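# Rack into fume hood past tape, sash closed

## Task

Set the tube rack down on the fume hood's work surface so that the whole rack lies past the orange tape line, standing upright, with each tube seated all the way down in a hole. Close the sash completely. The rack and tubes must never touch the floor, and the robot must not tip over or finish leaning. Everything must stay in place without the robot holding it. Finally release the rack and move the robot away.

## Robot and tools

ROBOT. A TidyBot++: a wheeled base 0.54 m long, 0.50 m wide and 0.38 m tall on four powered casters, carrying one seven-joint arm that ends in a two-finger gripper. The shoulder sits 0.12 m ahead of the base centre at 0.68 m height. Cameras: base_camera (644x364 pinhole, fixed on the base) and wrist_camera (644x476 fisheye, looking along the hand). At the start the arm is folded with the hand aimed down. The hand juts about 0.08 m past the base front, and the elbow reaches up to 1.15 m. A downward-pointing hand can reach roughly 0.94 m height, and only near the base; farther out it reaches lower.

FRAMES. Base frame: origin on the floor below the base centre, x ahead, y to the left, z up. hand_pose is reported in this frame and marks the spot between the finger pads. Its z axis runs out along the fingers and its y axis is the closing direction. base_odometry is measured in the frame the base had at scene start. Heading grows to the left, within -3.142..3.142. base_tilt is in degrees, positive when leaning forward or right, with a steady bias near 1 degree.

execute_actions. Argument "actions": a list holding one action, or empty (then it only reports state and images). One action can contain:
- "base": exactly one relative move, counted from the base's last reported position: translate_m (metres, +forward, -2..2), strafe_m (metres, +left, -2..2) or rotate_rad (radians, +counter-clockwise seen from above, -6.3..6.3). These are offsets, not poses.
- "joints": absolute targets keyed by name, in radians. joint_1_rad any angle (arm swivel; +clockwise from above, opposite to rotate_rad); joint_2_rad -2.249..2.249 (shoulder); joint_3_rad any angle; joint_4_rad -2.579..2.579 (elbow); joint_5_rad any angle; joint_6_rad -2.099..2.099 (wrist); joint_7_rad any angle (hand roll; hand down, + is counter-clockwise from above, and at 1.57 the fingers open left/right). gripper_pos 0 (open, about 85 mm gap) to 1 (closed); the gap is roughly 85 x (1 - gripper_pos) mm. Unbounded joints go the short way, so turn them in steps below half a revolution. Done tolerance: ±0.039 for joints 1 to 4, ±0.056 for 5 to 7, ±0.03 for the gripper.
- "speeds": optional caps for this action: translate_m and strafe_m 0.05..0.5 m/s, rotate_rad 0.1..1.57 rad/s (the maxima are the defaults).
Argument "cameras": list of "base_camera", "wrist_camera" or "all"; omitted or null gives all, [] gives none. Base and joint motions begin together. An action lasts at most 15 s, and a base move needing over 8.667 s at its speed cap is rejected. Any unknown key or out-of-range number rejects the whole call without motion. Anything you omit may keep pushing toward its earlier target.

ARM GEOMETRY. Upper arm 0.42 m, forearm 0.31 m, hand 0.31 m to the hand point. With joint_1_rad=0, joint_3_rad=3.14, joint_5_rad=0 the arm stays in the base's x-z plane. Tilt from vertical (+ leaning forward): upper arm = j2, forearm = j2 - j4, hand = j2 - j4 - j6. Forward reach from the shoulder is the sum of length·sin(tilt); height above it is the sum of length·cos(tilt). Closed fingertips lie about 20 mm beyond the hand point.

wait: "seconds" 0..10. Commands nothing new; returns the same report.
zoom_image: "camera" (base_camera or wrist_camera) and "region" [x0, y0, x1, y1] in pixels of that camera's latest full image, origin top-left, no larger than 504 by 504.
read_manual: optional "section" ("licences"); gives licence text only, no motion.
finished_scene: "scene" = current scene number. Final and irreversible; it reports success. Call it only once the rack stands on its own, the sash is shut, the gripper is open and the robot has backed off.

READING RESULTS. joint_positions, hand_pose, base_odometry, base_tilt, motor_effort (percent of maximum, + toward higher joint values, bracketed number = peak during the last action; biased and noisy). base_status/joint_status: "done" (for the base, wheels turned the full amount even if they slipped); "off_target" (stopped short, may still push); "contact_stop"/"time_out" (target dropped, holding position); "not_followed" with a "joint command not followed" line and a "cause:" line means a self-collision check blocked the arm targets (gripper still obeyed; blocked targets may be retried later). on_its_own lists motion you did not command. gripper "done" at 1 means empty; "off_target" means an object is held. Warnings: ARM HIT (arm struck base or itself), MOTOR HOT (60 °C), OVER-TEMPERATURE FAULT (75 °C, arm sinks; keys show limit_stop_at_motor_heat, resend targets). If a call reports a stop, later calls in that same reply are skipped. A blocked base may still report "done" while stopping short.

PRECISION. Friction often leaves joints slightly off with "all done"; resending the same value does nothing. Correct by sending previous command + (wanted angle - read angle). Held loads make the arm sag; never command the read angle while holding something. hand_pose may be 1-2 cm off, so check the cameras. Odometry drifts a few cm and degrees over many moves.

AVOID. Dropping, slamming or pushing hard. Catching the arm on something above about 0.8 m while driving can tip the robot; sideways force on a raised hand can lift wheels; backing off straightens it. Torque faults (joints 1-4 at 104.5 N m, warning 56.7; joints 5-7 at 51.3, warning 29.4) freeze the arm and gripper for 10 s. Long holding heats motors. The robot keeps its last command while you think. Loose objects may occasionally be nudged by outside disturbances.

Each tool is called after "Call:" as name(argument=value, ...), one argument or row to a line, values as JSON.

## Session

Call:
execute_actions(
  actions=[],
)

Scene clock: 0.00 s.
base_odometry: x=+0.000 y=+0.000 heading=+0.000 (m, m, rad; odometry frame)
base_tilt: forward=+1.0 right=+0.2 (deg)
base_status: not commanded
joint_positions: joint_1_rad=-0.036 joint_2_rad=-0.358 joint_3_rad=+3.099 joint_4_rad=-2.544 joint_5_rad=-0.003 joint_6_rad=-0.864 joint_7_rad=+1.590 gripper_pos=+0.000
joint_status: not commanded
motor_effort: joint_1_rad=+0 joint_2_rad=-1 joint_3_rad=+0 joint_4_rad=+18 joint_5_rad=-1 joint_6_rad=+2 joint_7_rad=+0 (%)
hand_pose: x=+0.2558 y=+0.0110 z=+0.5842 quat_wxyz=(+0.005, +0.998, +0.047, +0.046) (m; base frame)
pictures: base_camera, wrist_camera
Images, in order (width x height): base_camera 644x364, wrist_camera 644x476.

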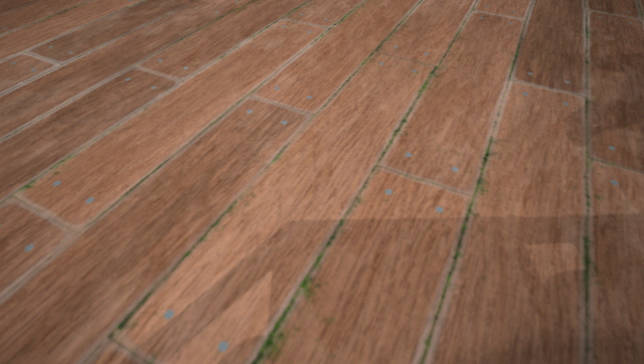

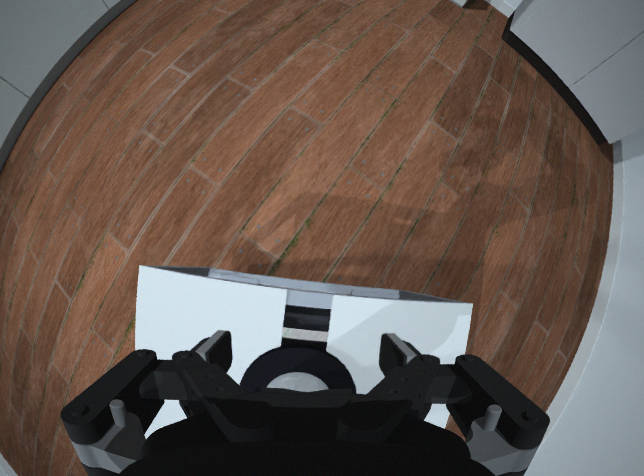

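Call:
execute_actions(
  actions=[
    {"joints":{"joint_6_rad":0.3}},
  ],
)

Call:
execute_actions(
  actions=[
    {"base":{"rotate_rad":-2.1}},
  ],
  cameras=["wrist_camera"],
)

Call:
execute_actions(
  actions=[
    {"base":{"rotate_rad":-2.1}},
  ],
  cameras=["wrist_camera"],
)

Scene clock: 2.27 s.
base_odometry: x=+0.000 y=+0.000 heading=+0.000 (m, m, rad; odometry frame)
base_tilt: forward=+0.9 right=+0.2 (deg)
base_status: not commanded
joint_positions: joint_1_rad=-0.036 joint_2_rad=-0.358 joint_3_rad=+3.099 joint_4_rad=-2.543 joint_5_rad=-0.003 joint_6_rad=+0.283 joint_7_rad=+1.590 gripper_pos=+0.000
joint_status: all done
motor_effort: joint_1_rad=+1(1) joint_2_rad=-6(6) joint_3_rad=+0(0) joint_4_rad=+21(21) joint_5_rad=-1(0) joint_6_rad=+8(9) joint_7_rad=-1(1) (%)
hand_pose: x=+0.5210 y=+0.0336 z=+0.7932 quat_wxyz=(-0.011, +0.813, +0.042, +0.581) (m; base frame)
pictures: base_camera, wrist_camera
Images, in order (width x height): base_camera 644x364, wrist_camera 644x476.

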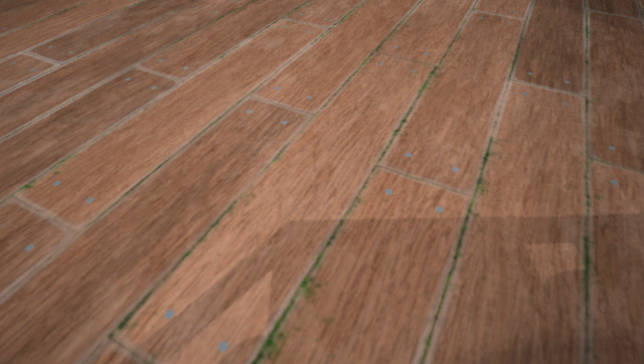

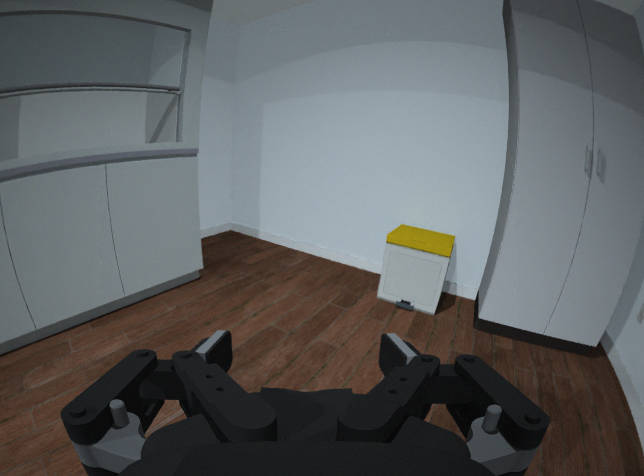

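Scene clock: 4.97 s.
base_odometry: x=+0.000 y=+0.000 heading=-2.099 (m, m, rad; odometry frame)
base_tilt: forward=+1.0 right=+0.2 (deg)
base_status: done
joint_positions: joint_1_rad=-0.036 joint_2_rad=-0.358 joint_3_rad=+3.099 joint_4_rad=-2.543 joint_5_rad=-0.003 joint_6_rad=+0.283 joint_7_rad=+1.590 gripper_pos=+0.000
joint_status: not commanded
motor_effort: joint_1_rad=+0(2) joint_2_rad=-5(7) joint_3_rad=+0(1) joint_4_rad=+21(21) joint_5_rad=+0(2) joint_6_rad=+9(10) joint_7_rad=-1(1) (%)
hand_pose: x=+0.5210 y=+0.0336 z=+0.7932 quat_wxyz=(-0.011, +0.813, +0.042, +0.581) (m; base frame)
pictures: wrist_camera
Images, in order (width x height): wrist_camera 644x476.

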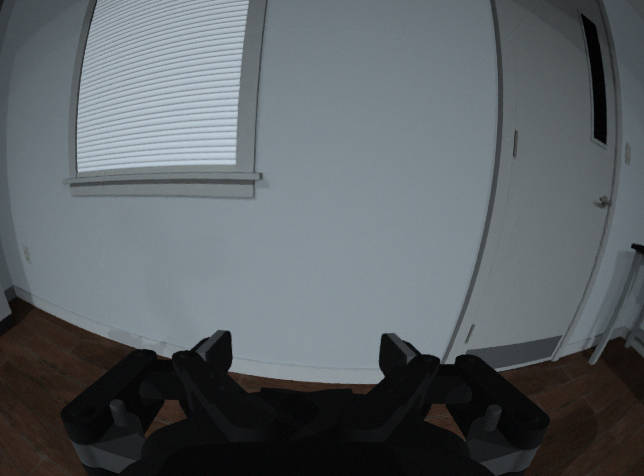

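Scene clock: 7.60 s.
base_odometry: x=+0.000 y=+0.000 heading=+2.086 (m, m, rad; odometry frame)
base_tilt: forward=+1.0 right=+0.2 (deg)
base_status: done
joint_positions: joint_1_rad=-0.036 joint_2_rad=-0.358 joint_3_rad=+3.099 joint_4_rad=-2.543 joint_5_rad=-0.003 joint_6_rad=+0.283 joint_7_rad=+1.590 gripper_pos=+0.000
joint_status: not commanded
motor_effort: joint_1_rad=+1(1) joint_2_rad=-5(6) joint_3_rad=+0(1) joint_4_rad=+21(21) joint_5_rad=+0(1) joint_6_rad=+9(8) joint_7_rad=-1(1) (%)
hand_pose: x=+0.5210 y=+0.0336 z=+0.7932 quat_wxyz=(-0.011, +0.813, +0.042, +0.581) (m; base frame)
pictures: wrist_camera
Images, in order (width x height): wrist_camera 644x476.

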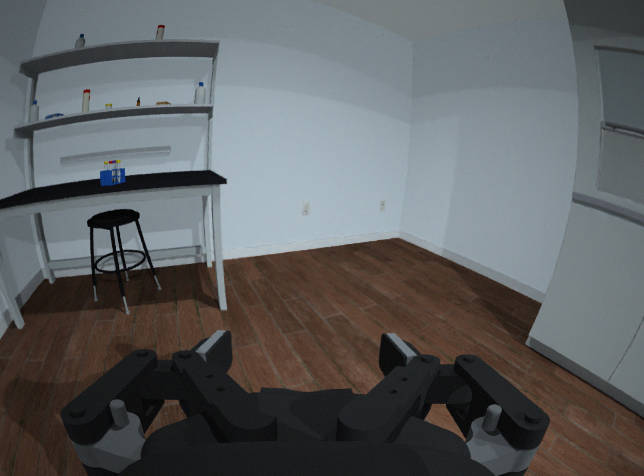

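Call:
execute_actions(
  actions=[
    {"base":{"rotate_rad":0.75},"joints":{"joint_6_rad":0.6}},
  ],
)

Call:
zoom_image(
  camera="wrist_camera",
  region=[200,120,440,300],
)

Scene clock: 10.07 s.
base_odometry: x=+0.000 y=+0.000 heading=+2.835 (m, m, rad; odometry frame)
base_tilt: forward=+1.0 right=+0.3 (deg)
base_status: done
joint_positions: joint_1_rad=-0.036 joint_2_rad=-0.358 joint_3_rad=+3.099 joint_4_rad=-2.539 joint_5_rad=-0.003 joint_6_rad=+0.583 joint_7_rad=+1.590 gripper_pos=+0.000
joint_status: all done
motor_effort: joint_1_rad=+1(2) joint_2_rad=-6(7) joint_3_rad=+0(2) joint_4_rad=+21(23) joint_5_rad=+0(1) joint_6_rad=+10(11) joint_7_rad=-1(1) (%)
hand_pose: x=+0.5384 y=+0.0361 z=+0.8871 quat_wxyz=(-0.015, +0.716, +0.038, +0.697) (m; base frame)
pictures: base_camera, wrist_camera
Images, in order (width x height): base_camera 644x364, wrist_camera 644x476.

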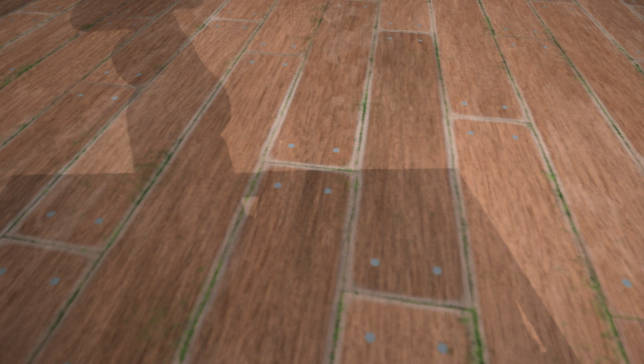

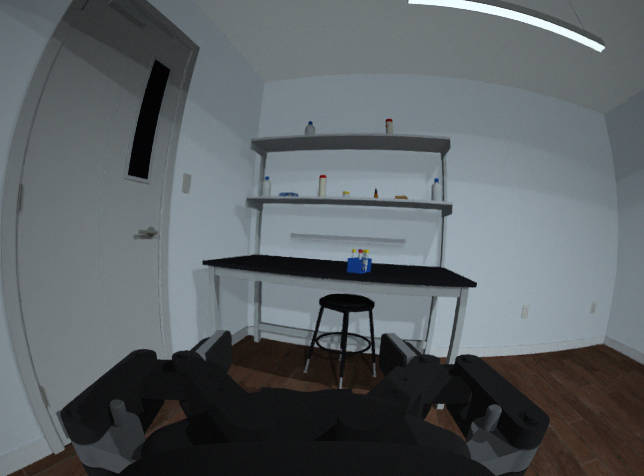

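Region (200, 120, 440, 300) of wrist_camera's 644x476 image, scaled by 2.100; it fills the top 378 rows of this view, and the rest is white.

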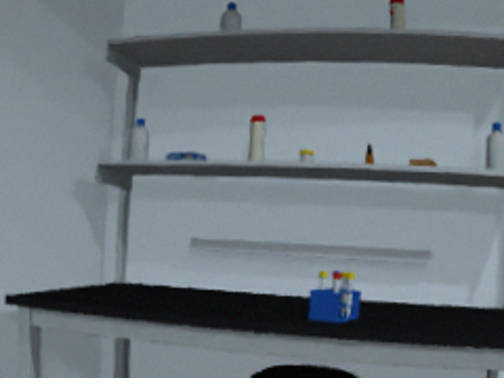

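Call:
execute_actions(
  actions=[
    {"base":{"rotate_rad":-0.13}},
  ],
  cameras=[],
)

Call:
execute_actions(
  actions=[
    {"base":{"translate_m":0.5}},
  ],
)

Scene clock: 11.97 s.
base_odometry: x=+0.000 y=+0.000 heading=+2.707 (m, m, rad; odometry frame)
base_tilt: forward=+1.0 right=+0.2 (deg)
base_status: done
joint_positions: joint_1_rad=-0.036 joint_2_rad=-0.358 joint_3_rad=+3.099 joint_4_rad=-2.539 joint_5_rad=-0.003 joint_6_rad=+0.583 joint_7_rad=+1.590 gripper_pos=+0.000
joint_status: not commanded
motor_effort: joint_1_rad=+0(2) joint_2_rad=-6(6) joint_3_rad=+0(1) joint_4_rad=+22(22) joint_5_rad=-1(2) joint_6_rad=+9(9) joint_7_rad=-1(1) (%)
hand_pose: x=+0.5384 y=+0.0361 z=+0.8871 quat_wxyz=(-0.015, +0.716, +0.038, +0.697) (m; base frame)
pictures: none
No camera images: the call's "cameras" was empty. Leave "cameras" out to get every camera's image.

Scene clock: 14.30 s.
base_odometry: x=-0.454 y=+0.210 heading=+2.708 (m, m, rad; odometry frame)
base_tilt: forward=+1.0 right=+0.2 (deg)
base_status: done
joint_positions: joint_1_rad=-0.036 joint_2_rad=-0.358 joint_3_rad=+3.099 joint_4_rad=-2.539 joint_5_rad=-0.003 joint_6_rad=+0.583 joint_7_rad=+1.590 gripper_pos=+0.000
joint_status: not commanded
motor_effort: joint_1_rad=+0(1) joint_2_rad=-5(9) joint_3_rad=+0(1) joint_4_rad=+22(23) joint_5_rad=+0(1) joint_6_rad=+10(9) joint_7_rad=-1(1) (%)
hand_pose: x=+0.5385 y=+0.0361 z=+0.8868 quat_wxyz=(-0.015, +0.716, +0.038, +0.697) (m; base frame)
pictures: base_camera, wrist_camera
Images, in order (width x height): base_camera 644x364, wrist_camera 644x476.

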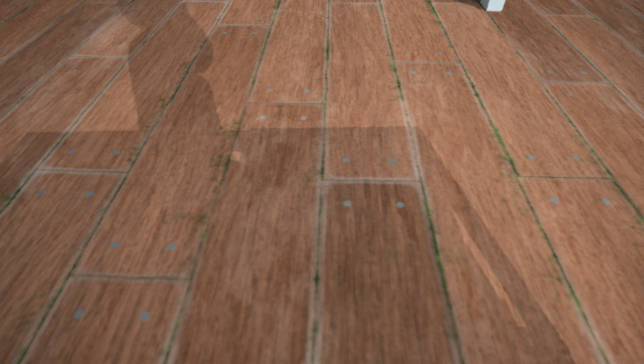

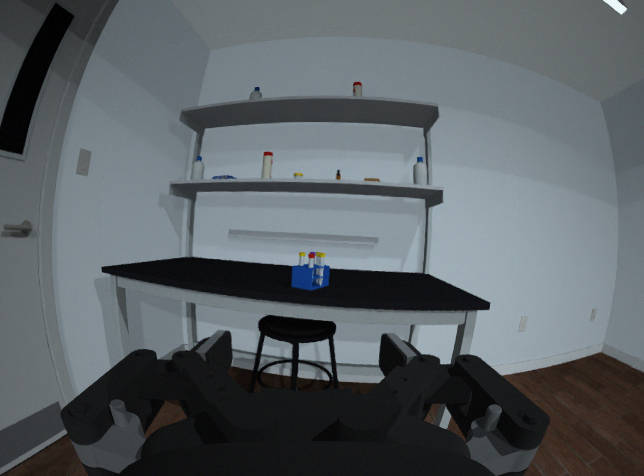

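Call:
execute_actions(
  actions=[
    {"base":{"translate_m":0.45},"joints":{"joint_2_rad":-0.1,"joint_4_rad":-2.0,"joint_6_rad":-0.1}},
  ],
)

Call:
zoom_image(
  camera="wrist_camera",
  region=[200,120,440,300],
)

Scene clock: 18.37 s.
base_odometry: x=-0.863 y=+0.398 heading=+2.709 (m, m, rad; odometry frame)
base_tilt: forward=+1.0 right=+0.2 (deg)
base_status: done
joint_positions: joint_1_rad=-0.036 joint_2_rad=-0.110 joint_3_rad=+3.099 joint_4_rad=-2.014 joint_5_rad=-0.003 joint_6_rad=-0.065 joint_7_rad=+1.590 gripper_pos=+0.000
joint_status: all done
motor_effort: joint_1_rad=+0(0) joint_2_rad=-17(18) joint_3_rad=+0(1) joint_4_rad=+24(24) joint_5_rad=-1(1) joint_6_rad=+8(10) joint_7_rad=-1(1) (%)
hand_pose: x=+0.6546 y=+0.0446 z=+0.8764 quat_wxyz=(-0.015, +0.832, +0.041, +0.553) (m; base frame)
pictures: base_camera, wrist_camera
Images, in order (width x height): base_camera 644x364, wrist_camera 644x476.

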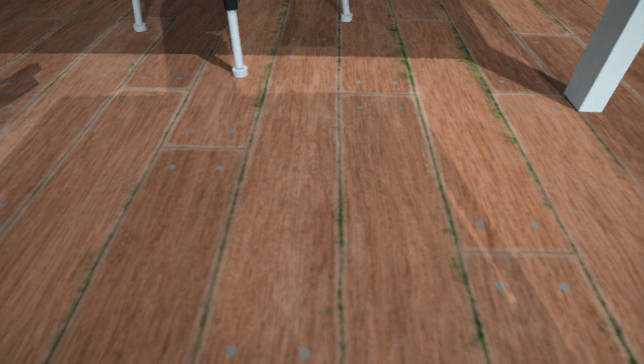

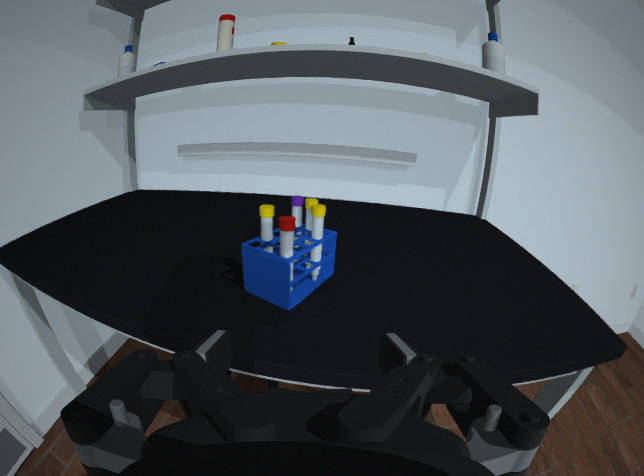

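Region (200, 120, 440, 300) of wrist_camera's 644x476 image, scaled by 2.100; it fills the top 378 rows of this view, and the rest is white.

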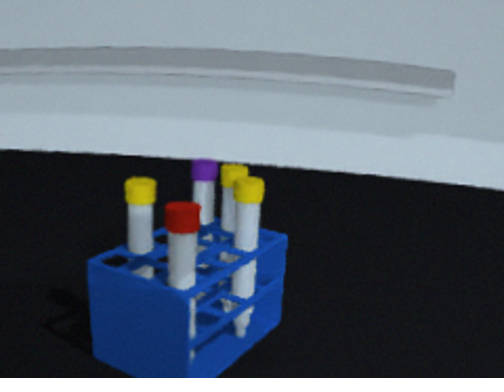

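Call:
execute_actions(
  actions=[
    {"base":{"strafe_m":0.5}},
  ],
  cameras=[],
)

Call:
execute_actions(
  actions=[
    {"base":{"translate_m":0.2}},
  ],
  cameras=[],
)

Call:
execute_actions(
  actions=[
    {"base":{"rotate_rad":-0.65}},
  ],
)

Scene clock: 23.53 s.
base_odometry: x=-1.073 y=-0.056 heading=+2.708 (m, m, rad; odometry frame)
base_tilt: forward=+1.0 right=+0.2 (deg)
base_status: done
joint_positions: joint_1_rad=-0.036 joint_2_rad=-0.110 joint_3_rad=+3.097 joint_4_rad=-2.013 joint_5_rad=-0.003 joint_6_rad=-0.066 joint_7_rad=+1.590 gripper_pos=+0.000
joint_status: not commanded
motor_effort: joint_1_rad=+0(4) joint_2_rad=-17(17) joint_3_rad=+0(2) joint_4_rad=+24(24) joint_5_rad=-1(1) joint_6_rad=+8(9) joint_7_rad=+0(1) (%)
hand_pose: x=+0.6545 y=+0.0453 z=+0.8765 quat_wxyz=(-0.016, +0.832, +0.042, +0.553) (m; base frame)
pictures: none
No camera images: the call's "cameras" was empty. Leave "cameras" out to get every camera's image.

Scene clock: 25.17 s.
base_odometry: x=-1.255 y=+0.028 heading=+2.709 (m, m, rad; odometry frame)
base_tilt: forward=+1.0 right=+0.2 (deg)
base_status: done
joint_positions: joint_1_rad=-0.036 joint_2_rad=-0.105 joint_3_rad=+3.097 joint_4_rad=-2.011 joint_5_rad=-0.003 joint_6_rad=-0.067 joint_7_rad=+1.590 gripper_pos=+0.000
joint_status: not commanded
motor_effort: joint_1_rad=+0(0) joint_2_rad=-16(20) joint_3_rad=+0(0) joint_4_rad=+23(26) joint_5_rad=-1(1) joint_6_rad=+9(9) joint_7_rad=-1(1) (%)
hand_pose: x=+0.6557 y=+0.0453 z=+0.8747 quat_wxyz=(-0.016, +0.833, +0.042, +0.551) (m; base frame)
pictures: none
No camera images: the call's "cameras" was empty. Leave "cameras" out to get every camera's image.

Scene clock: 26.77 s.
base_odometry: x=-1.255 y=+0.028 heading=+2.060 (m, m, rad; odometry frame)
base_tilt: forward=+1.0 right=+0.3 (deg)
base_status: done
joint_positions: joint_1_rad=-0.036 joint_2_rad=-0.105 joint_3_rad=+3.101 joint_4_rad=-2.011 joint_5_rad=-0.003 joint_6_rad=-0.067 joint_7_rad=+1.590 gripper_pos=+0.000
joint_status: not commanded
motor_effort: joint_1_rad=+0(3) joint_2_rad=-17(18) joint_3_rad=-1(2) joint_4_rad=+23(23) joint_5_rad=-1(1) joint_6_rad=+8(8) joint_7_rad=-1(1) (%)
hand_pose: x=+0.6560 y=+0.0431 z=+0.8748 quat_wxyz=(-0.015, +0.833, +0.040, +0.551) (m; base frame)
pictures: base_camera, wrist_camera
Images, in order (width x height): base_camera 644x364, wrist_camera 644x476.

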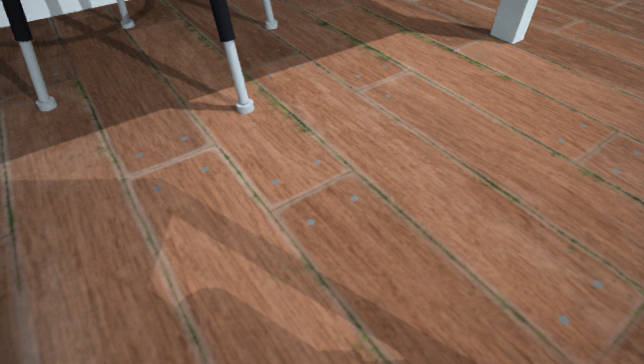

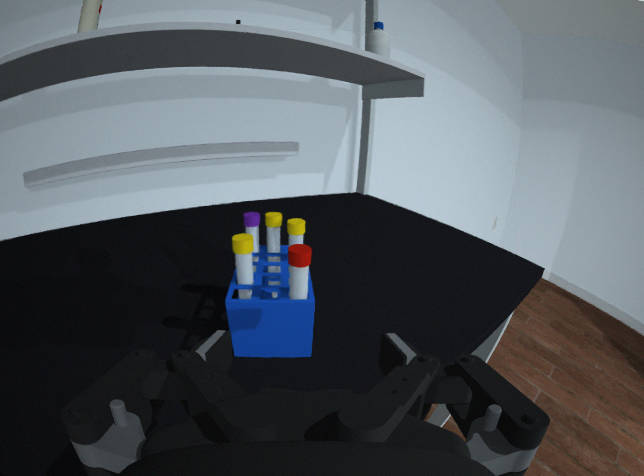

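Call:
execute_actions(
  actions=[
    {"base":{"strafe_m":0.04},"joints":{"joint_2_rad":0.25,"joint_4_rad":-2.43,"joint_6_rad":1.02,"joint_7_rad":1.57}},
  ],
)

Scene clock: 30.00 s.
base_odometry: x=-1.290 y=+0.009 heading=+2.059 (m, m, rad; odometry frame)
base_tilt: forward=+1.0 right=+0.2 (deg)
base_status: done
joint_positions: joint_1_rad=-0.036 joint_2_rad=+0.230 joint_3_rad=+3.101 joint_4_rad=-2.415 joint_5_rad=-0.003 joint_6_rad=+0.987 joint_7_rad=+1.590 gripper_pos=+0.000
joint_status: all done
motor_effort: joint_1_rad=+0(2) joint_2_rad=-22(22) joint_3_rad=-1(3) joint_4_rad=+15(24) joint_5_rad=-1(0) joint_6_rad=+9(10) joint_7_rad=-1(0) (%)
hand_pose: x=+0.6728 y=+0.0417 z=+0.7882 quat_wxyz=(-0.022, +0.737, +0.031, +0.675) (m; base frame)
pictures: base_camera, wrist_camera
Images, in order (width x height): base_camera 644x364, wrist_camera 644x476.

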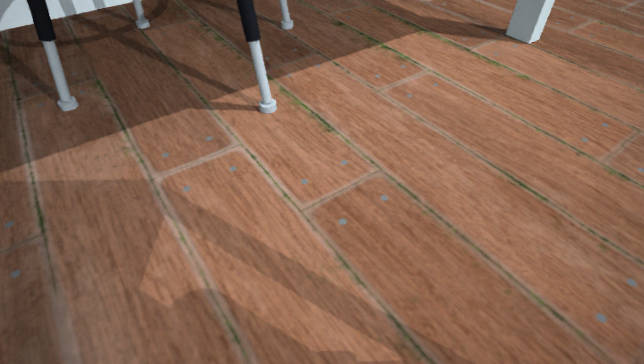

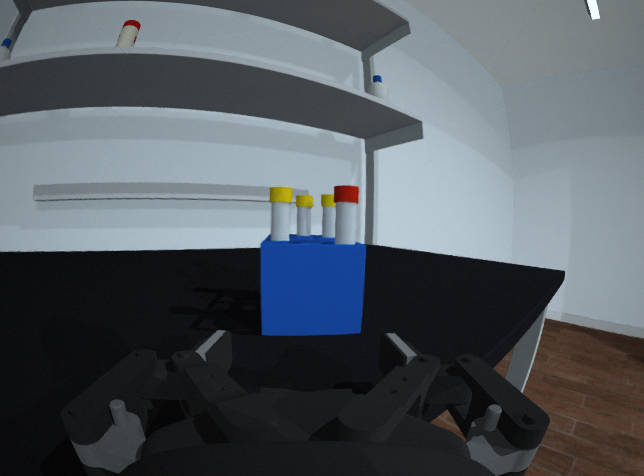

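Call:
execute_actions(
  actions=[
    {"base":{"translate_m":0.1},"speeds":{"translate_m":0.05}},
  ],
)

Scene clock: 33.03 s.
base_odometry: x=-1.337 y=+0.098 heading=+2.059 (m, m, rad; odometry frame)
base_tilt: forward=+1.0 right=+0.2 (deg)
base_status: done
joint_positions: joint_1_rad=-0.036 joint_2_rad=+0.226 joint_3_rad=+3.101 joint_4_rad=-2.416 joint_5_rad=-0.003 joint_6_rad=+1.000 joint_7_rad=+1.590 gripper_pos=+0.000
joint_status: not commanded
motor_effort: joint_1_rad=+0(3) joint_2_rad=-20(22) joint_3_rad=-1(3) joint_4_rad=+14(17) joint_5_rad=-1(0) joint_6_rad=+8(9) joint_7_rad=-1(1) (%)
hand_pose: x=+0.6722 y=+0.0416 z=+0.7939 quat_wxyz=(-0.022, +0.731, +0.030, +0.681) (m; base frame)
pictures: base_camera, wrist_camera
Images, in order (width x height): base_camera 644x364, wrist_camera 644x476.

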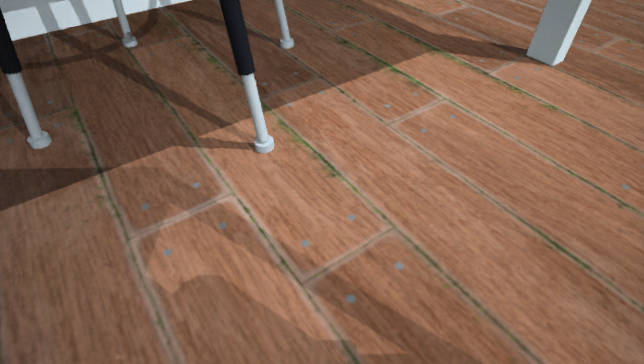

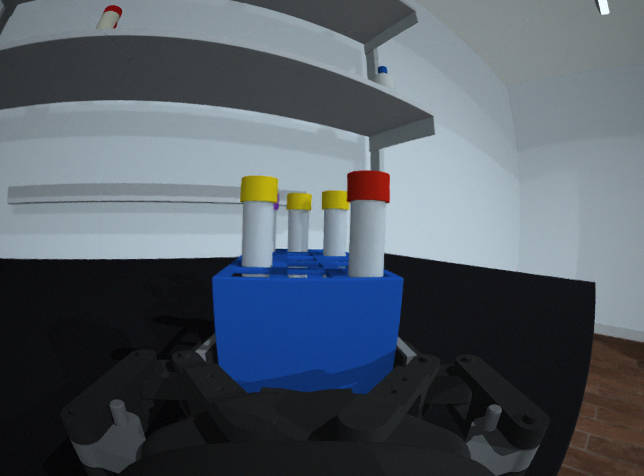

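Call:
execute_actions(
  actions=[
    {"base":{"translate_m":0.04},"speeds":{"translate_m":0.05}},
  ],
  cameras=[],
)

Call:
execute_actions(
  actions=[
    {"joints":{"gripper_pos":1}},
  ],
  cameras=[],
)

Call:
execute_actions(
  actions=[
    {"joints":{"joint_2_rad":0.05,"joint_4_rad":-2.2,"joint_6_rad":0.6}},
  ],
)

Scene clock: 35.10 s.
base_odometry: x=-1.356 y=+0.133 heading=+2.060 (m, m, rad; odometry frame)
base_tilt: forward=+1.0 right=+0.2 (deg)
base_status: done
joint_positions: joint_1_rad=-0.036 joint_2_rad=+0.226 joint_3_rad=+3.101 joint_4_rad=-2.417 joint_5_rad=-0.003 joint_6_rad=+1.001 joint_7_rad=+1.590 gripper_pos=+0.000
joint_status: not commanded
motor_effort: joint_1_rad=+0(2) joint_2_rad=-19(20) joint_3_rad=-1(1) joint_4_rad=+14(17) joint_5_rad=+0(2) joint_6_rad=+8(9) joint_7_rad=-1(1) (%)
hand_pose: x=+0.6720 y=+0.0416 z=+0.7940 quat_wxyz=(-0.022, +0.731, +0.030, +0.681) (m; base frame)
pictures: none
No camera images: the call's "cameras" was empty. Leave "cameras" out to get every camera's image.

Scene clock: 36.20 s.
base_odometry: x=-1.356 y=+0.133 heading=+2.060 (m, m, rad; odometry frame)
base_tilt: forward=+1.0 right=+0.2 (deg)
base_status: not commanded
joint_positions: joint_1_rad=-0.036 joint_2_rad=+0.226 joint_3_rad=+3.101 joint_4_rad=-2.417 joint_5_rad=-0.003 joint_6_rad=+1.001 joint_7_rad=+1.590 gripper_pos=+0.059
joint_status: gripper_pos off_target (ended at +0.059, target +1.000)
motor_effort: joint_1_rad=+0(1) joint_2_rad=-18(20) joint_3_rad=-1(1) joint_4_rad=+12(13) joint_5_rad=-1(1) joint_6_rad=+6(8) joint_7_rad=-1(1) (%)
hand_pose: x=+0.6720 y=+0.0416 z=+0.7940 quat_wxyz=(-0.022, +0.731, +0.030, +0.681) (m; base frame)
pictures: none
No camera images: the call's "cameras" was empty. Leave "cameras" out to get every camera's image.

Scene clock: 37.47 s.
base_odometry: x=-1.356 y=+0.133 heading=+2.060 (m, m, rad; odometry frame)
base_tilt: forward=+1.0 right=+0.2 (deg)
base_status: not commanded
joint_positions: joint_1_rad=-0.036 joint_2_rad=+0.070 joint_3_rad=+3.101 joint_4_rad=-2.217 joint_5_rad=-0.003 joint_6_rad=+0.630 joint_7_rad=+1.590 gripper_pos=+0.059
joint_status: all done
motor_effort: joint_1_rad=+0(0) joint_2_rad=-22(24) joint_3_rad=-1(1) joint_4_rad=+22(21) joint_5_rad=+0(1) joint_6_rad=+10(11) joint_7_rad=-1(1) (%)
hand_pose: x=+0.6935 y=+0.0445 z=+0.8685 quat_wxyz=(-0.021, +0.736, +0.033, +0.676) (m; base frame)
pictures: base_camera, wrist_camera
Images, in order (width x height): base_camera 644x364, wrist_camera 644x476.

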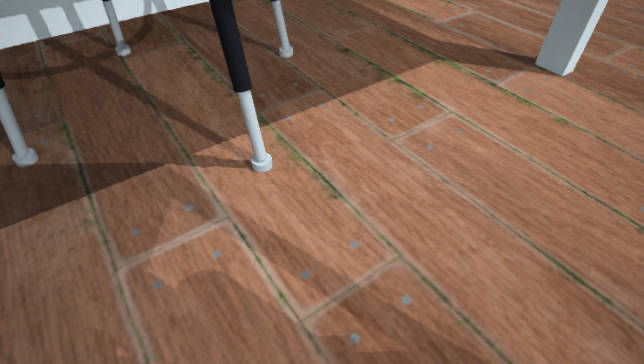

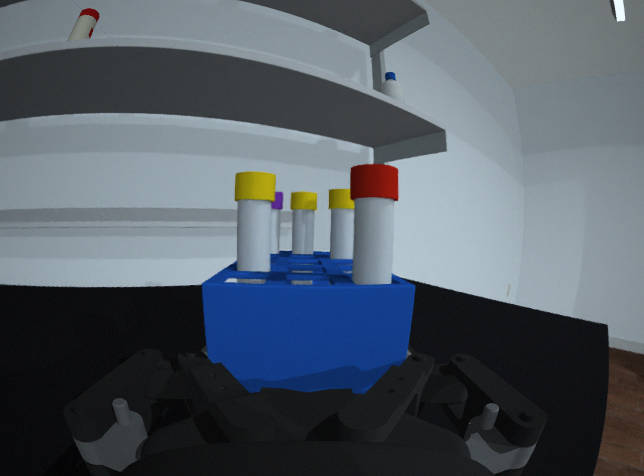

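Call:
execute_actions(
  actions=[
    {"base":{"translate_m":-0.6},"speeds":{"translate_m":0.25}},
  ],
  cameras=[],
)

Call:
execute_actions(
  actions=[
    {"base":{"rotate_rad":-0.92},"speeds":{"rotate_rad":0.5},"joints":{"joint_2_rad":-0.3,"joint_4_rad":-2.2,"joint_6_rad":0.3}},
  ],
)

Scene clock: 44.23 s.
base_odometry: x=-1.092 y=-0.364 heading=+2.080 (m, m, rad; odometry frame)
base_tilt: forward=+1.0 right=+0.2 (deg)
base_status: translate_m time_out (by the wheels' count: -0.563 of -0.600)
joint_positions: joint_1_rad=-0.037 joint_2_rad=+0.055 joint_3_rad=+3.099 joint_4_rad=-2.213 joint_5_rad=-0.003 joint_6_rad=+0.622 joint_7_rad=+1.590 gripper_pos=+0.059
joint_status: not commanded
motor_effort: joint_1_rad=-1(9) joint_2_rad=-23(36) joint_3_rad=-2(9) joint_4_rad=+22(28) joint_5_rad=+0(3) joint_6_rad=+11(12) joint_7_rad=-1(1) (%)
hand_pose: x=+0.6913 y=+0.0460 z=+0.8767 quat_wxyz=(-0.022, +0.732, +0.034, +0.680) (m; base frame)
pictures: none
No camera images: the call's "cameras" was empty. Leave "cameras" out to get every camera's image.

not run: a stop came earlier in this reply.

Hit something behind (wall?).

Call:
execute_actions(
  actions=[
    {"base":{"translate_m":0.12},"speeds":{"translate_m":0.2}},
  ],
  cameras=[],
)

Call:
execute_actions(
  actions=[
    {"base":{"rotate_rad":-0.92},"speeds":{"rotate_rad":0.5},"joints":{"joint_2_rad":-0.3,"joint_4_rad":-2.2,"joint_6_rad":0.3}},
  ],
)

Scene clock: 46.30 s.
base_odometry: x=-1.151 y=-0.259 heading=+2.079 (m, m, rad; odometry frame)
base_tilt: forward=+1.0 right=+0.2 (deg)
base_status: done
joint_positions: joint_1_rad=-0.037 joint_2_rad=+0.056 joint_3_rad=+3.099 joint_4_rad=-2.212 joint_5_rad=-0.003 joint_6_rad=+0.621 joint_7_rad=+1.590 gripper_pos=+0.059
joint_status: not commanded
motor_effort: joint_1_rad=+0(1) joint_2_rad=-21(25) joint_3_rad=-1(2) joint_4_rad=+21(24) joint_5_rad=+0(1) joint_6_rad=+10(11) joint_7_rad=-1(1) (%)
hand_pose: x=+0.6915 y=+0.0461 z=+0.8765 quat_wxyz=(-0.022, +0.733, +0.034, +0.679) (m; base frame)
pictures: none
No camera images: the call's "cameras" was empty. Leave "cameras" out to get every camera's image.

Scene clock: 48.77 s.
base_odometry: x=-1.151 y=-0.259 heading=+1.161 (m, m, rad; odometry frame)
base_tilt: forward=+1.0 right=+0.3 (deg)
base_status: done
joint_positions: joint_1_rad=-0.037 joint_2_rad=-0.281 joint_3_rad=+3.098 joint_4_rad=-2.212 joint_5_rad=-0.003 joint_6_rad=+0.330 joint_7_rad=+1.590 gripper_pos=+0.059
joint_status: all done
motor_effort: joint_1_rad=+2(3) joint_2_rad=-12(22) joint_3_rad=+0(2) joint_4_rad=+25(26) joint_5_rad=-1(2) joint_6_rad=+10(10) joint_7_rad=-1(1) (%)
hand_pose: x=+0.6054 y=+0.0429 z=+0.9652 quat_wxyz=(-0.017, +0.717, +0.038, +0.696) (m; base frame)
pictures: base_camera, wrist_camera
Images, in order (width x height): base_camera 644x364, wrist_camera 644x476.

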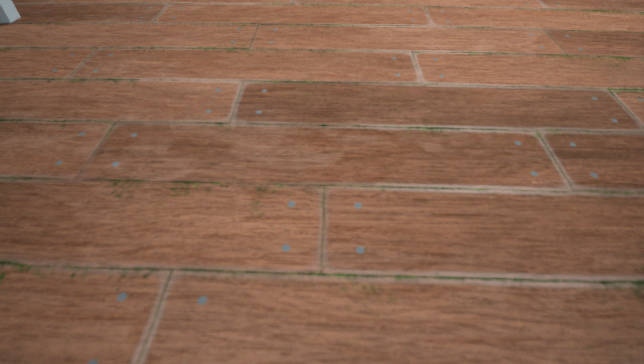

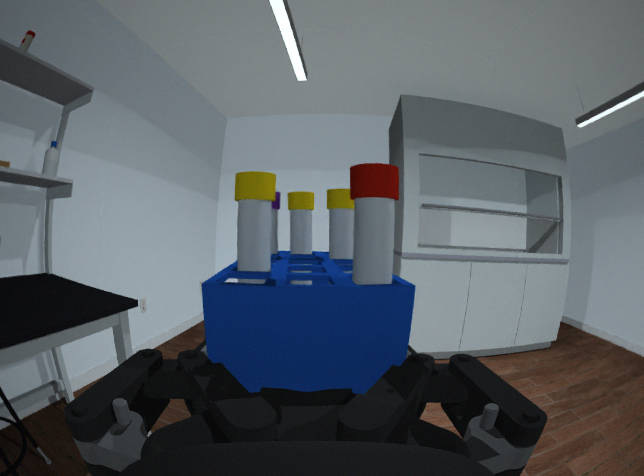

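Call:
execute_actions(
  actions=[
    {"base":{"rotate_rad":-0.04}},
  ],
  cameras=[],
)

Call:
execute_actions(
  actions=[
    {"base":{"translate_m":1.0},"speeds":{"translate_m":0.3}},
  ],
  cameras=[],
)

Call:
execute_actions(
  actions=[
    {"base":{"strafe_m":-1.2},"speeds":{"strafe_m":0.3}},
  ],
)

Scene clock: 50.43 s.
base_odometry: x=-1.151 y=-0.259 heading=+1.122 (m, m, rad; odometry frame)
base_tilt: forward=+1.0 right=+0.3 (deg)
base_status: done
joint_positions: joint_1_rad=-0.037 joint_2_rad=-0.281 joint_3_rad=+3.101 joint_4_rad=-2.212 joint_5_rad=-0.003 joint_6_rad=+0.330 joint_7_rad=+1.590 gripper_pos=+0.059
joint_status: not commanded
motor_effort: joint_1_rad=+1(2) joint_2_rad=-12(12) joint_3_rad=+0(2) joint_4_rad=+25(25) joint_5_rad=-1(2) joint_6_rad=+10(10) joint_7_rad=-1(1) (%)
hand_pose: x=+0.6055 y=+0.0414 z=+0.9652 quat_wxyz=(-0.016, +0.717, +0.037, +0.696) (m; base frame)
pictures: none
No camera images: the call's "cameras" was empty. Leave "cameras" out to get every camera's image.

Scene clock: 54.73 s.
base_odometry: x=-0.715 y=+0.642 heading=+1.121 (m, m, rad; odometry frame)
base_tilt: forward=+1.0 right=+0.2 (deg)
base_status: done
joint_positions: joint_1_rad=-0.037 joint_2_rad=-0.283 joint_3_rad=+3.101 joint_4_rad=-2.212 joint_5_rad=-0.003 joint_6_rad=+0.327 joint_7_rad=+1.590 gripper_pos=+0.059
joint_status: not commanded
motor_effort: joint_1_rad=+0(1) joint_2_rad=-11(15) joint_3_rad=+0(1) joint_4_rad=+25(26) joint_5_rad=-1(1) joint_6_rad=+10(11) joint_7_rad=-1(1) (%)
hand_pose: x=+0.6048 y=+0.0414 z=+0.9657 quat_wxyz=(-0.016, +0.717, +0.037, +0.696) (m; base frame)
pictures: none
No camera images: the call's "cameras" was empty. Leave "cameras" out to get every camera's image.

Scene clock: 59.70 s.
base_odometry: x=+0.366 y=+0.120 heading=+1.121 (m, m, rad; odometry frame)
base_tilt: forward=+1.0 right=+0.2 (deg)
base_status: done
joint_positions: joint_1_rad=-0.037 joint_2_rad=-0.283 joint_3_rad=+3.100 joint_4_rad=-2.212 joint_5_rad=-0.003 joint_6_rad=+0.327 joint_7_rad=+1.590 gripper_pos=+0.059
joint_status: not commanded
motor_effort: joint_1_rad=+0(1) joint_2_rad=-12(13) joint_3_rad=+0(1) joint_4_rad=+25(25) joint_5_rad=+0(2) joint_6_rad=+11(10) joint_7_rad=-1(1) (%)
hand_pose: x=+0.6048 y=+0.0415 z=+0.9655 quat_wxyz=(-0.016, +0.717, +0.037, +0.696) (m; base frame)
pictures: base_camera, wrist_camera
Images, in order (width x height): base_camera 644x364, wrist_camera 644x476.

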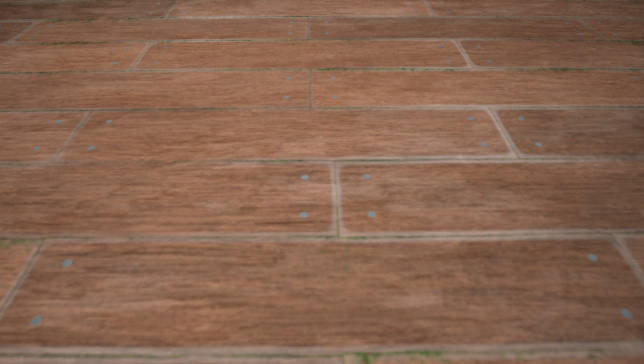

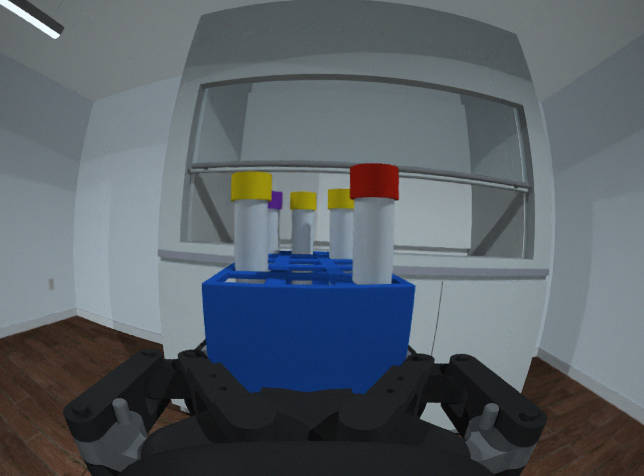

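Call:
execute_actions(
  actions=[
    {"base":{"translate_m":0.4},"speeds":{"translate_m":0.3},"joints":{"joint_2_rad":-0.2,"joint_4_rad":-1.8,"joint_6_rad":0.0}},
  ],
)

Scene clock: 63.37 s.
base_odometry: x=+0.540 y=+0.481 heading=+1.121 (m, m, rad; odometry frame)
base_tilt: forward=+1.0 right=+0.2 (deg)
base_status: done
joint_positions: joint_1_rad=-0.037 joint_2_rad=-0.207 joint_3_rad=+3.100 joint_4_rad=-1.822 joint_5_rad=-0.003 joint_6_rad=+0.028 joint_7_rad=+1.590 gripper_pos=+0.059
joint_status: all done
motor_effort: joint_1_rad=-1(1) joint_2_rad=-14(18) joint_3_rad=+0(0) joint_4_rad=+26(27) joint_5_rad=+0(1) joint_6_rad=+10(10) joint_7_rad=-1(1) (%)
hand_pose: x=+0.6555 y=+0.0461 z=+1.0744 quat_wxyz=(-0.018, +0.712, +0.036, +0.701) (m; base frame)
pictures: base_camera, wrist_camera
Images, in order (width x height): base_camera 644x364, wrist_camera 644x476.

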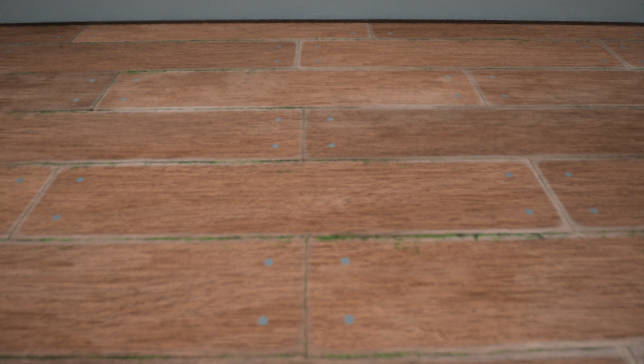

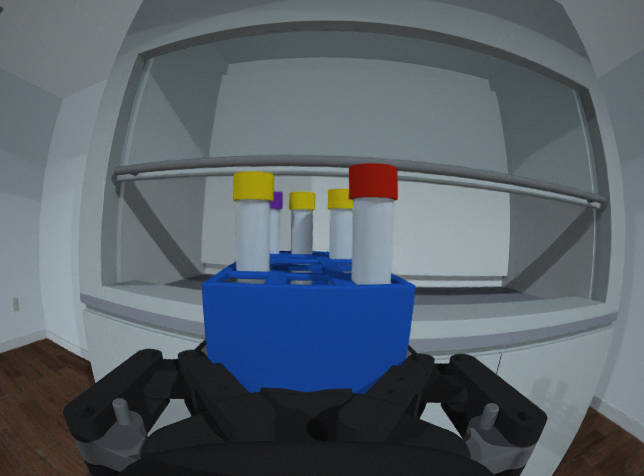

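Call:
execute_actions(
  actions=[
    {"base":{"translate_m":0.62},"speeds":{"translate_m":0.15}},
  ],
)

Scene clock: 69.00 s.
base_odometry: x=+0.810 y=+1.039 heading=+1.121 (m, m, rad; odometry frame)
base_tilt: forward=+1.0 right=+0.2 (deg)
base_status: done
joint_positions: joint_1_rad=-0.037 joint_2_rad=-0.203 joint_3_rad=+3.100 joint_4_rad=-1.821 joint_5_rad=-0.003 joint_6_rad=+0.027 joint_7_rad=+1.590 gripper_pos=+0.059
joint_status: not commanded
motor_effort: joint_1_rad=+0(1) joint_2_rad=-15(19) joint_3_rad=+0(1) joint_4_rad=+26(27) joint_5_rad=-1(0) joint_6_rad=+10(10) joint_7_rad=-1(1) (%)
hand_pose: x=+0.6571 y=+0.0462 z=+1.0723 quat_wxyz=(-0.018, +0.714, +0.036, +0.699) (m; base frame)
pictures: base_camera, wrist_camera
Images, in order (width x height): base_camera 644x364, wrist_camera 644x476.

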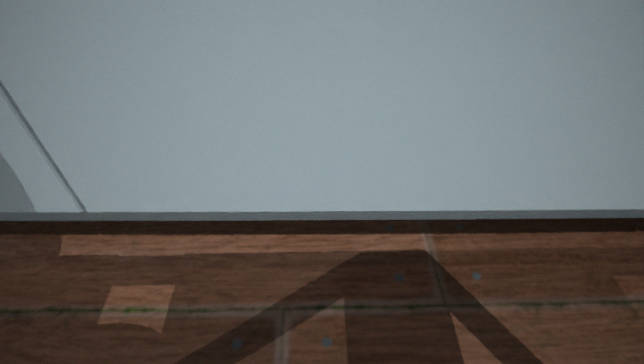

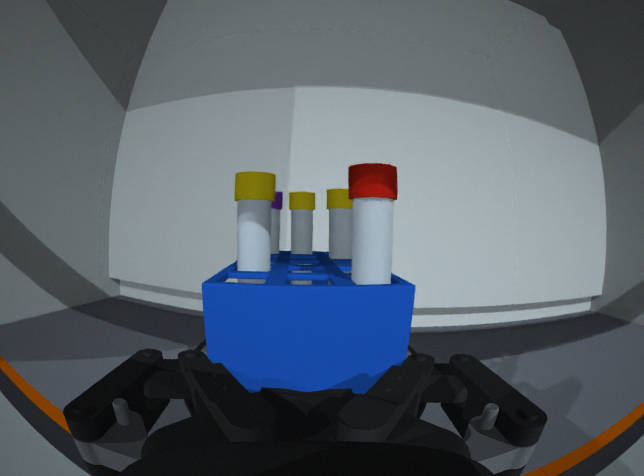

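Call:
execute_actions(
  actions=[
    {"base":{"translate_m":0.05},"speeds":{"translate_m":0.1},"joints":{"joint_2_rad":-0.02,"joint_4_rad":-1.85,"joint_6_rad":0.26}},
  ],
)

Scene clock: 71.23 s.
base_odometry: x=+0.832 y=+1.084 heading=+1.120 (m, m, rad; odometry frame)
base_tilt: forward=+1.0 right=+0.2 (deg)
base_status: done
joint_positions: joint_1_rad=-0.037 joint_2_rad=-0.011 joint_3_rad=+3.100 joint_4_rad=-1.848 joint_5_rad=-0.003 joint_6_rad=+0.215 joint_7_rad=+1.590 gripper_pos=+0.059
joint_status: all done
motor_effort: joint_1_rad=+1(1) joint_2_rad=-22(26) joint_3_rad=-1(1) joint_4_rad=+26(28) joint_5_rad=-1(0) joint_6_rad=+10(11) joint_7_rad=-1(1) (%)
hand_pose: x=+0.7261 y=+0.0487 z=+1.0038 quat_wxyz=(-0.021, +0.724, +0.034, +0.688) (m; base frame)
pictures: base_camera, wrist_camera
Images, in order (width x height): base_camera 644x364, wrist_camera 644x476.

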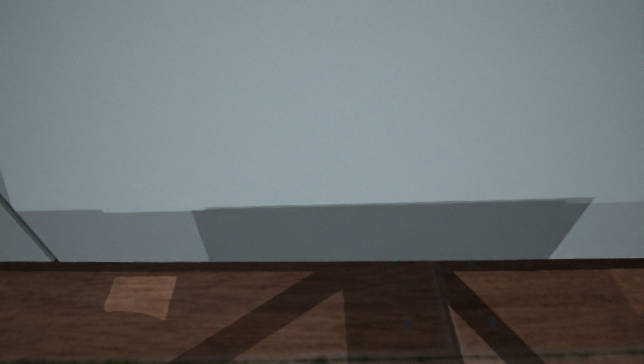

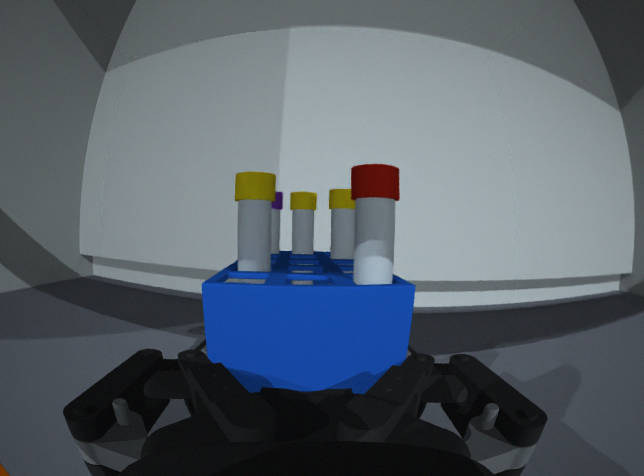

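Call:
execute_actions(
  actions=[
    {"joints":{"joint_2_rad":-0.02,"joint_4_rad":-1.96,"joint_6_rad":0.36}},
  ],
)

Scene clock: 72.90 s.
base_odometry: x=+0.832 y=+1.084 heading=+1.120 (m, m, rad; odometry frame)
base_tilt: forward=+1.0 right=+0.3 (deg)
base_status: not commanded
joint_positions: joint_1_rad=-0.037 joint_2_rad=-0.016 joint_3_rad=+3.100 joint_4_rad=-1.911 joint_5_rad=-0.003 joint_6_rad=+0.338 joint_7_rad=+1.590 gripper_pos=+0.061
joint_status: joint_4_rad off_target (ended at -1.911, target -1.960); the others done
motor_effort: joint_1_rad=+0(0) joint_2_rad=-16(22) joint_3_rad=-1(1) joint_4_rad=+18(25) joint_5_rad=-1(1) joint_6_rad=+7(10) joint_7_rad=+0(1) (%)
hand_pose: x=+0.7191 y=+0.0482 z=+1.0072 quat_wxyz=(-0.021, +0.701, +0.033, +0.712) (m; base frame)
pictures: base_camera, wrist_camera
Images, in order (width x height): base_camera 644x364, wrist_camera 644x476.

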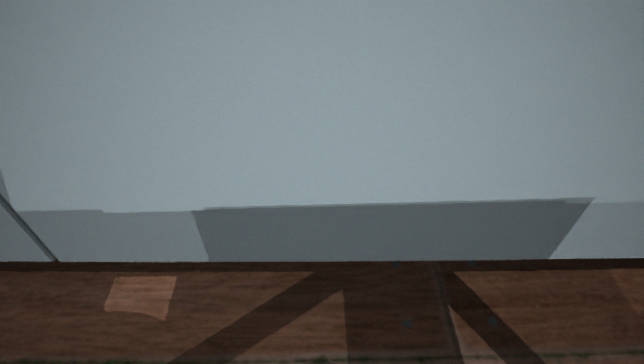

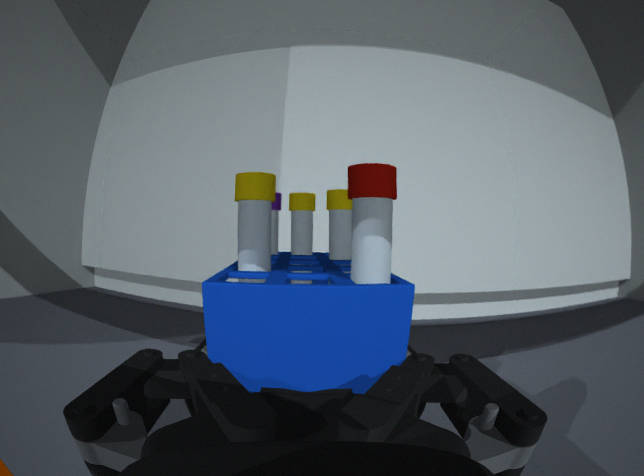

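Call:
execute_actions(
  actions=[
    {"joints":{"joint_4_rad":-1.9,"joint_6_rad":0.26}},
  ],
  cameras=[],
)

Call:
execute_actions(
  actions=[
    {"joints":{"gripper_pos":0}},
  ],
  cameras=[],
)

Call:
execute_actions(
  actions=[
    {"base":{"translate_m":-0.18},"speeds":{"translate_m":0.08}},
  ],
)

Scene clock: 74.63 s.
base_odometry: x=+0.832 y=+1.084 heading=+1.120 (m, m, rad; odometry frame)
base_tilt: forward=+1.0 right=+0.2 (deg)
base_status: not commanded
joint_positions: joint_1_rad=-0.037 joint_2_rad=-0.016 joint_3_rad=+3.100 joint_4_rad=-1.899 joint_5_rad=-0.003 joint_6_rad=+0.300 joint_7_rad=+1.590 gripper_pos=+0.061
joint_status: all done
motor_effort: joint_1_rad=+1(0) joint_2_rad=-16(19) joint_3_rad=+0(1) joint_4_rad=+20(22) joint_5_rad=-1(1) joint_6_rad=+10(9) joint_7_rad=-1(1) (%)
hand_pose: x=+0.7202 y=+0.0483 z=+1.0024 quat_wxyz=(-0.021, +0.710, +0.034, +0.703) (m; base frame)
pictures: none
No camera images: the call's "cameras" was empty. Leave "cameras" out to get every camera's image.

Scene clock: 75.73 s.
base_odometry: x=+0.832 y=+1.084 heading=+1.120 (m, m, rad; odometry frame)
base_tilt: forward=+1.0 right=+0.2 (deg)
base_status: not commanded
joint_positions: joint_1_rad=-0.037 joint_2_rad=-0.016 joint_3_rad=+3.100 joint_4_rad=-1.899 joint_5_rad=-0.003 joint_6_rad=+0.300 joint_7_rad=+1.590 gripper_pos=+0.000
joint_status: all done
motor_effort: joint_1_rad=+1(1) joint_2_rad=-17(17) joint_3_rad=-1(0) joint_4_rad=+21(20) joint_5_rad=-1(1) joint_6_rad=+8(8) joint_7_rad=-1(1) (%)
hand_pose: x=+0.7202 y=+0.0483 z=+1.0024 quat_wxyz=(-0.021, +0.710, +0.034, +0.703) (m; base frame)
pictures: none
No camera images: the call's "cameras" was empty. Leave "cameras" out to get every camera's image.

Scene clock: 78.47 s.
base_odometry: x=+0.754 y=+0.922 heading=+1.121 (m, m, rad; odometry frame)
base_tilt: forward=+1.0 right=+0.3 (deg)
base_status: done
joint_positions: joint_1_rad=-0.037 joint_2_rad=-0.017 joint_3_rad=+3.100 joint_4_rad=-1.894 joint_5_rad=-0.003 joint_6_rad=+0.298 joint_7_rad=+1.590 gripper_pos=+0.000
joint_status: not commanded
motor_effort: joint_1_rad=+0(1) joint_2_rad=-20(23) joint_3_rad=-1(2) joint_4_rad=+23(24) joint_5_rad=-1(0) joint_6_rad=+9(9) joint_7_rad=-1(1) (%)
hand_pose: x=+0.7203 y=+0.0483 z=+1.0052 quat_wxyz=(-0.021, +0.709, +0.034, +0.704) (m; base frame)
pictures: base_camera, wrist_camera
Images, in order (width x height): base_camera 644x364, wrist_camera 644x476.

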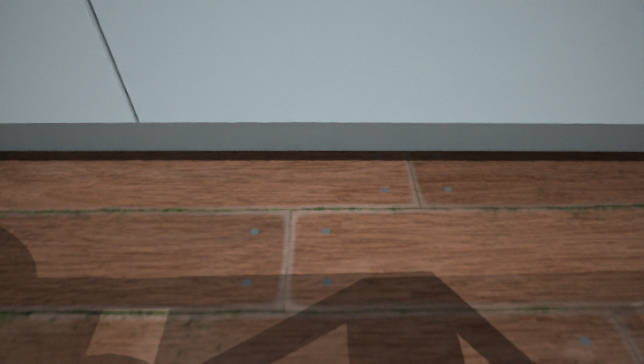

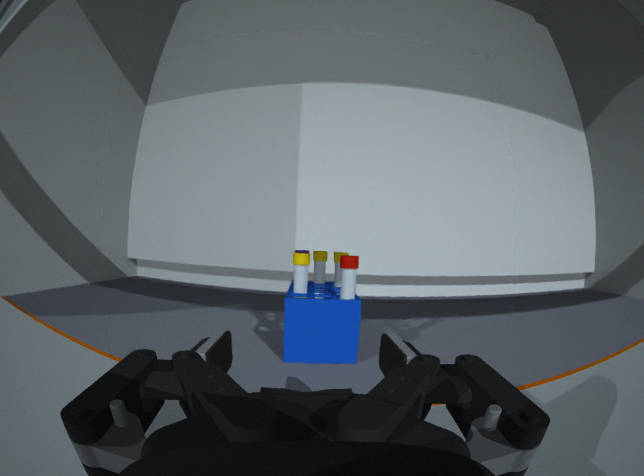

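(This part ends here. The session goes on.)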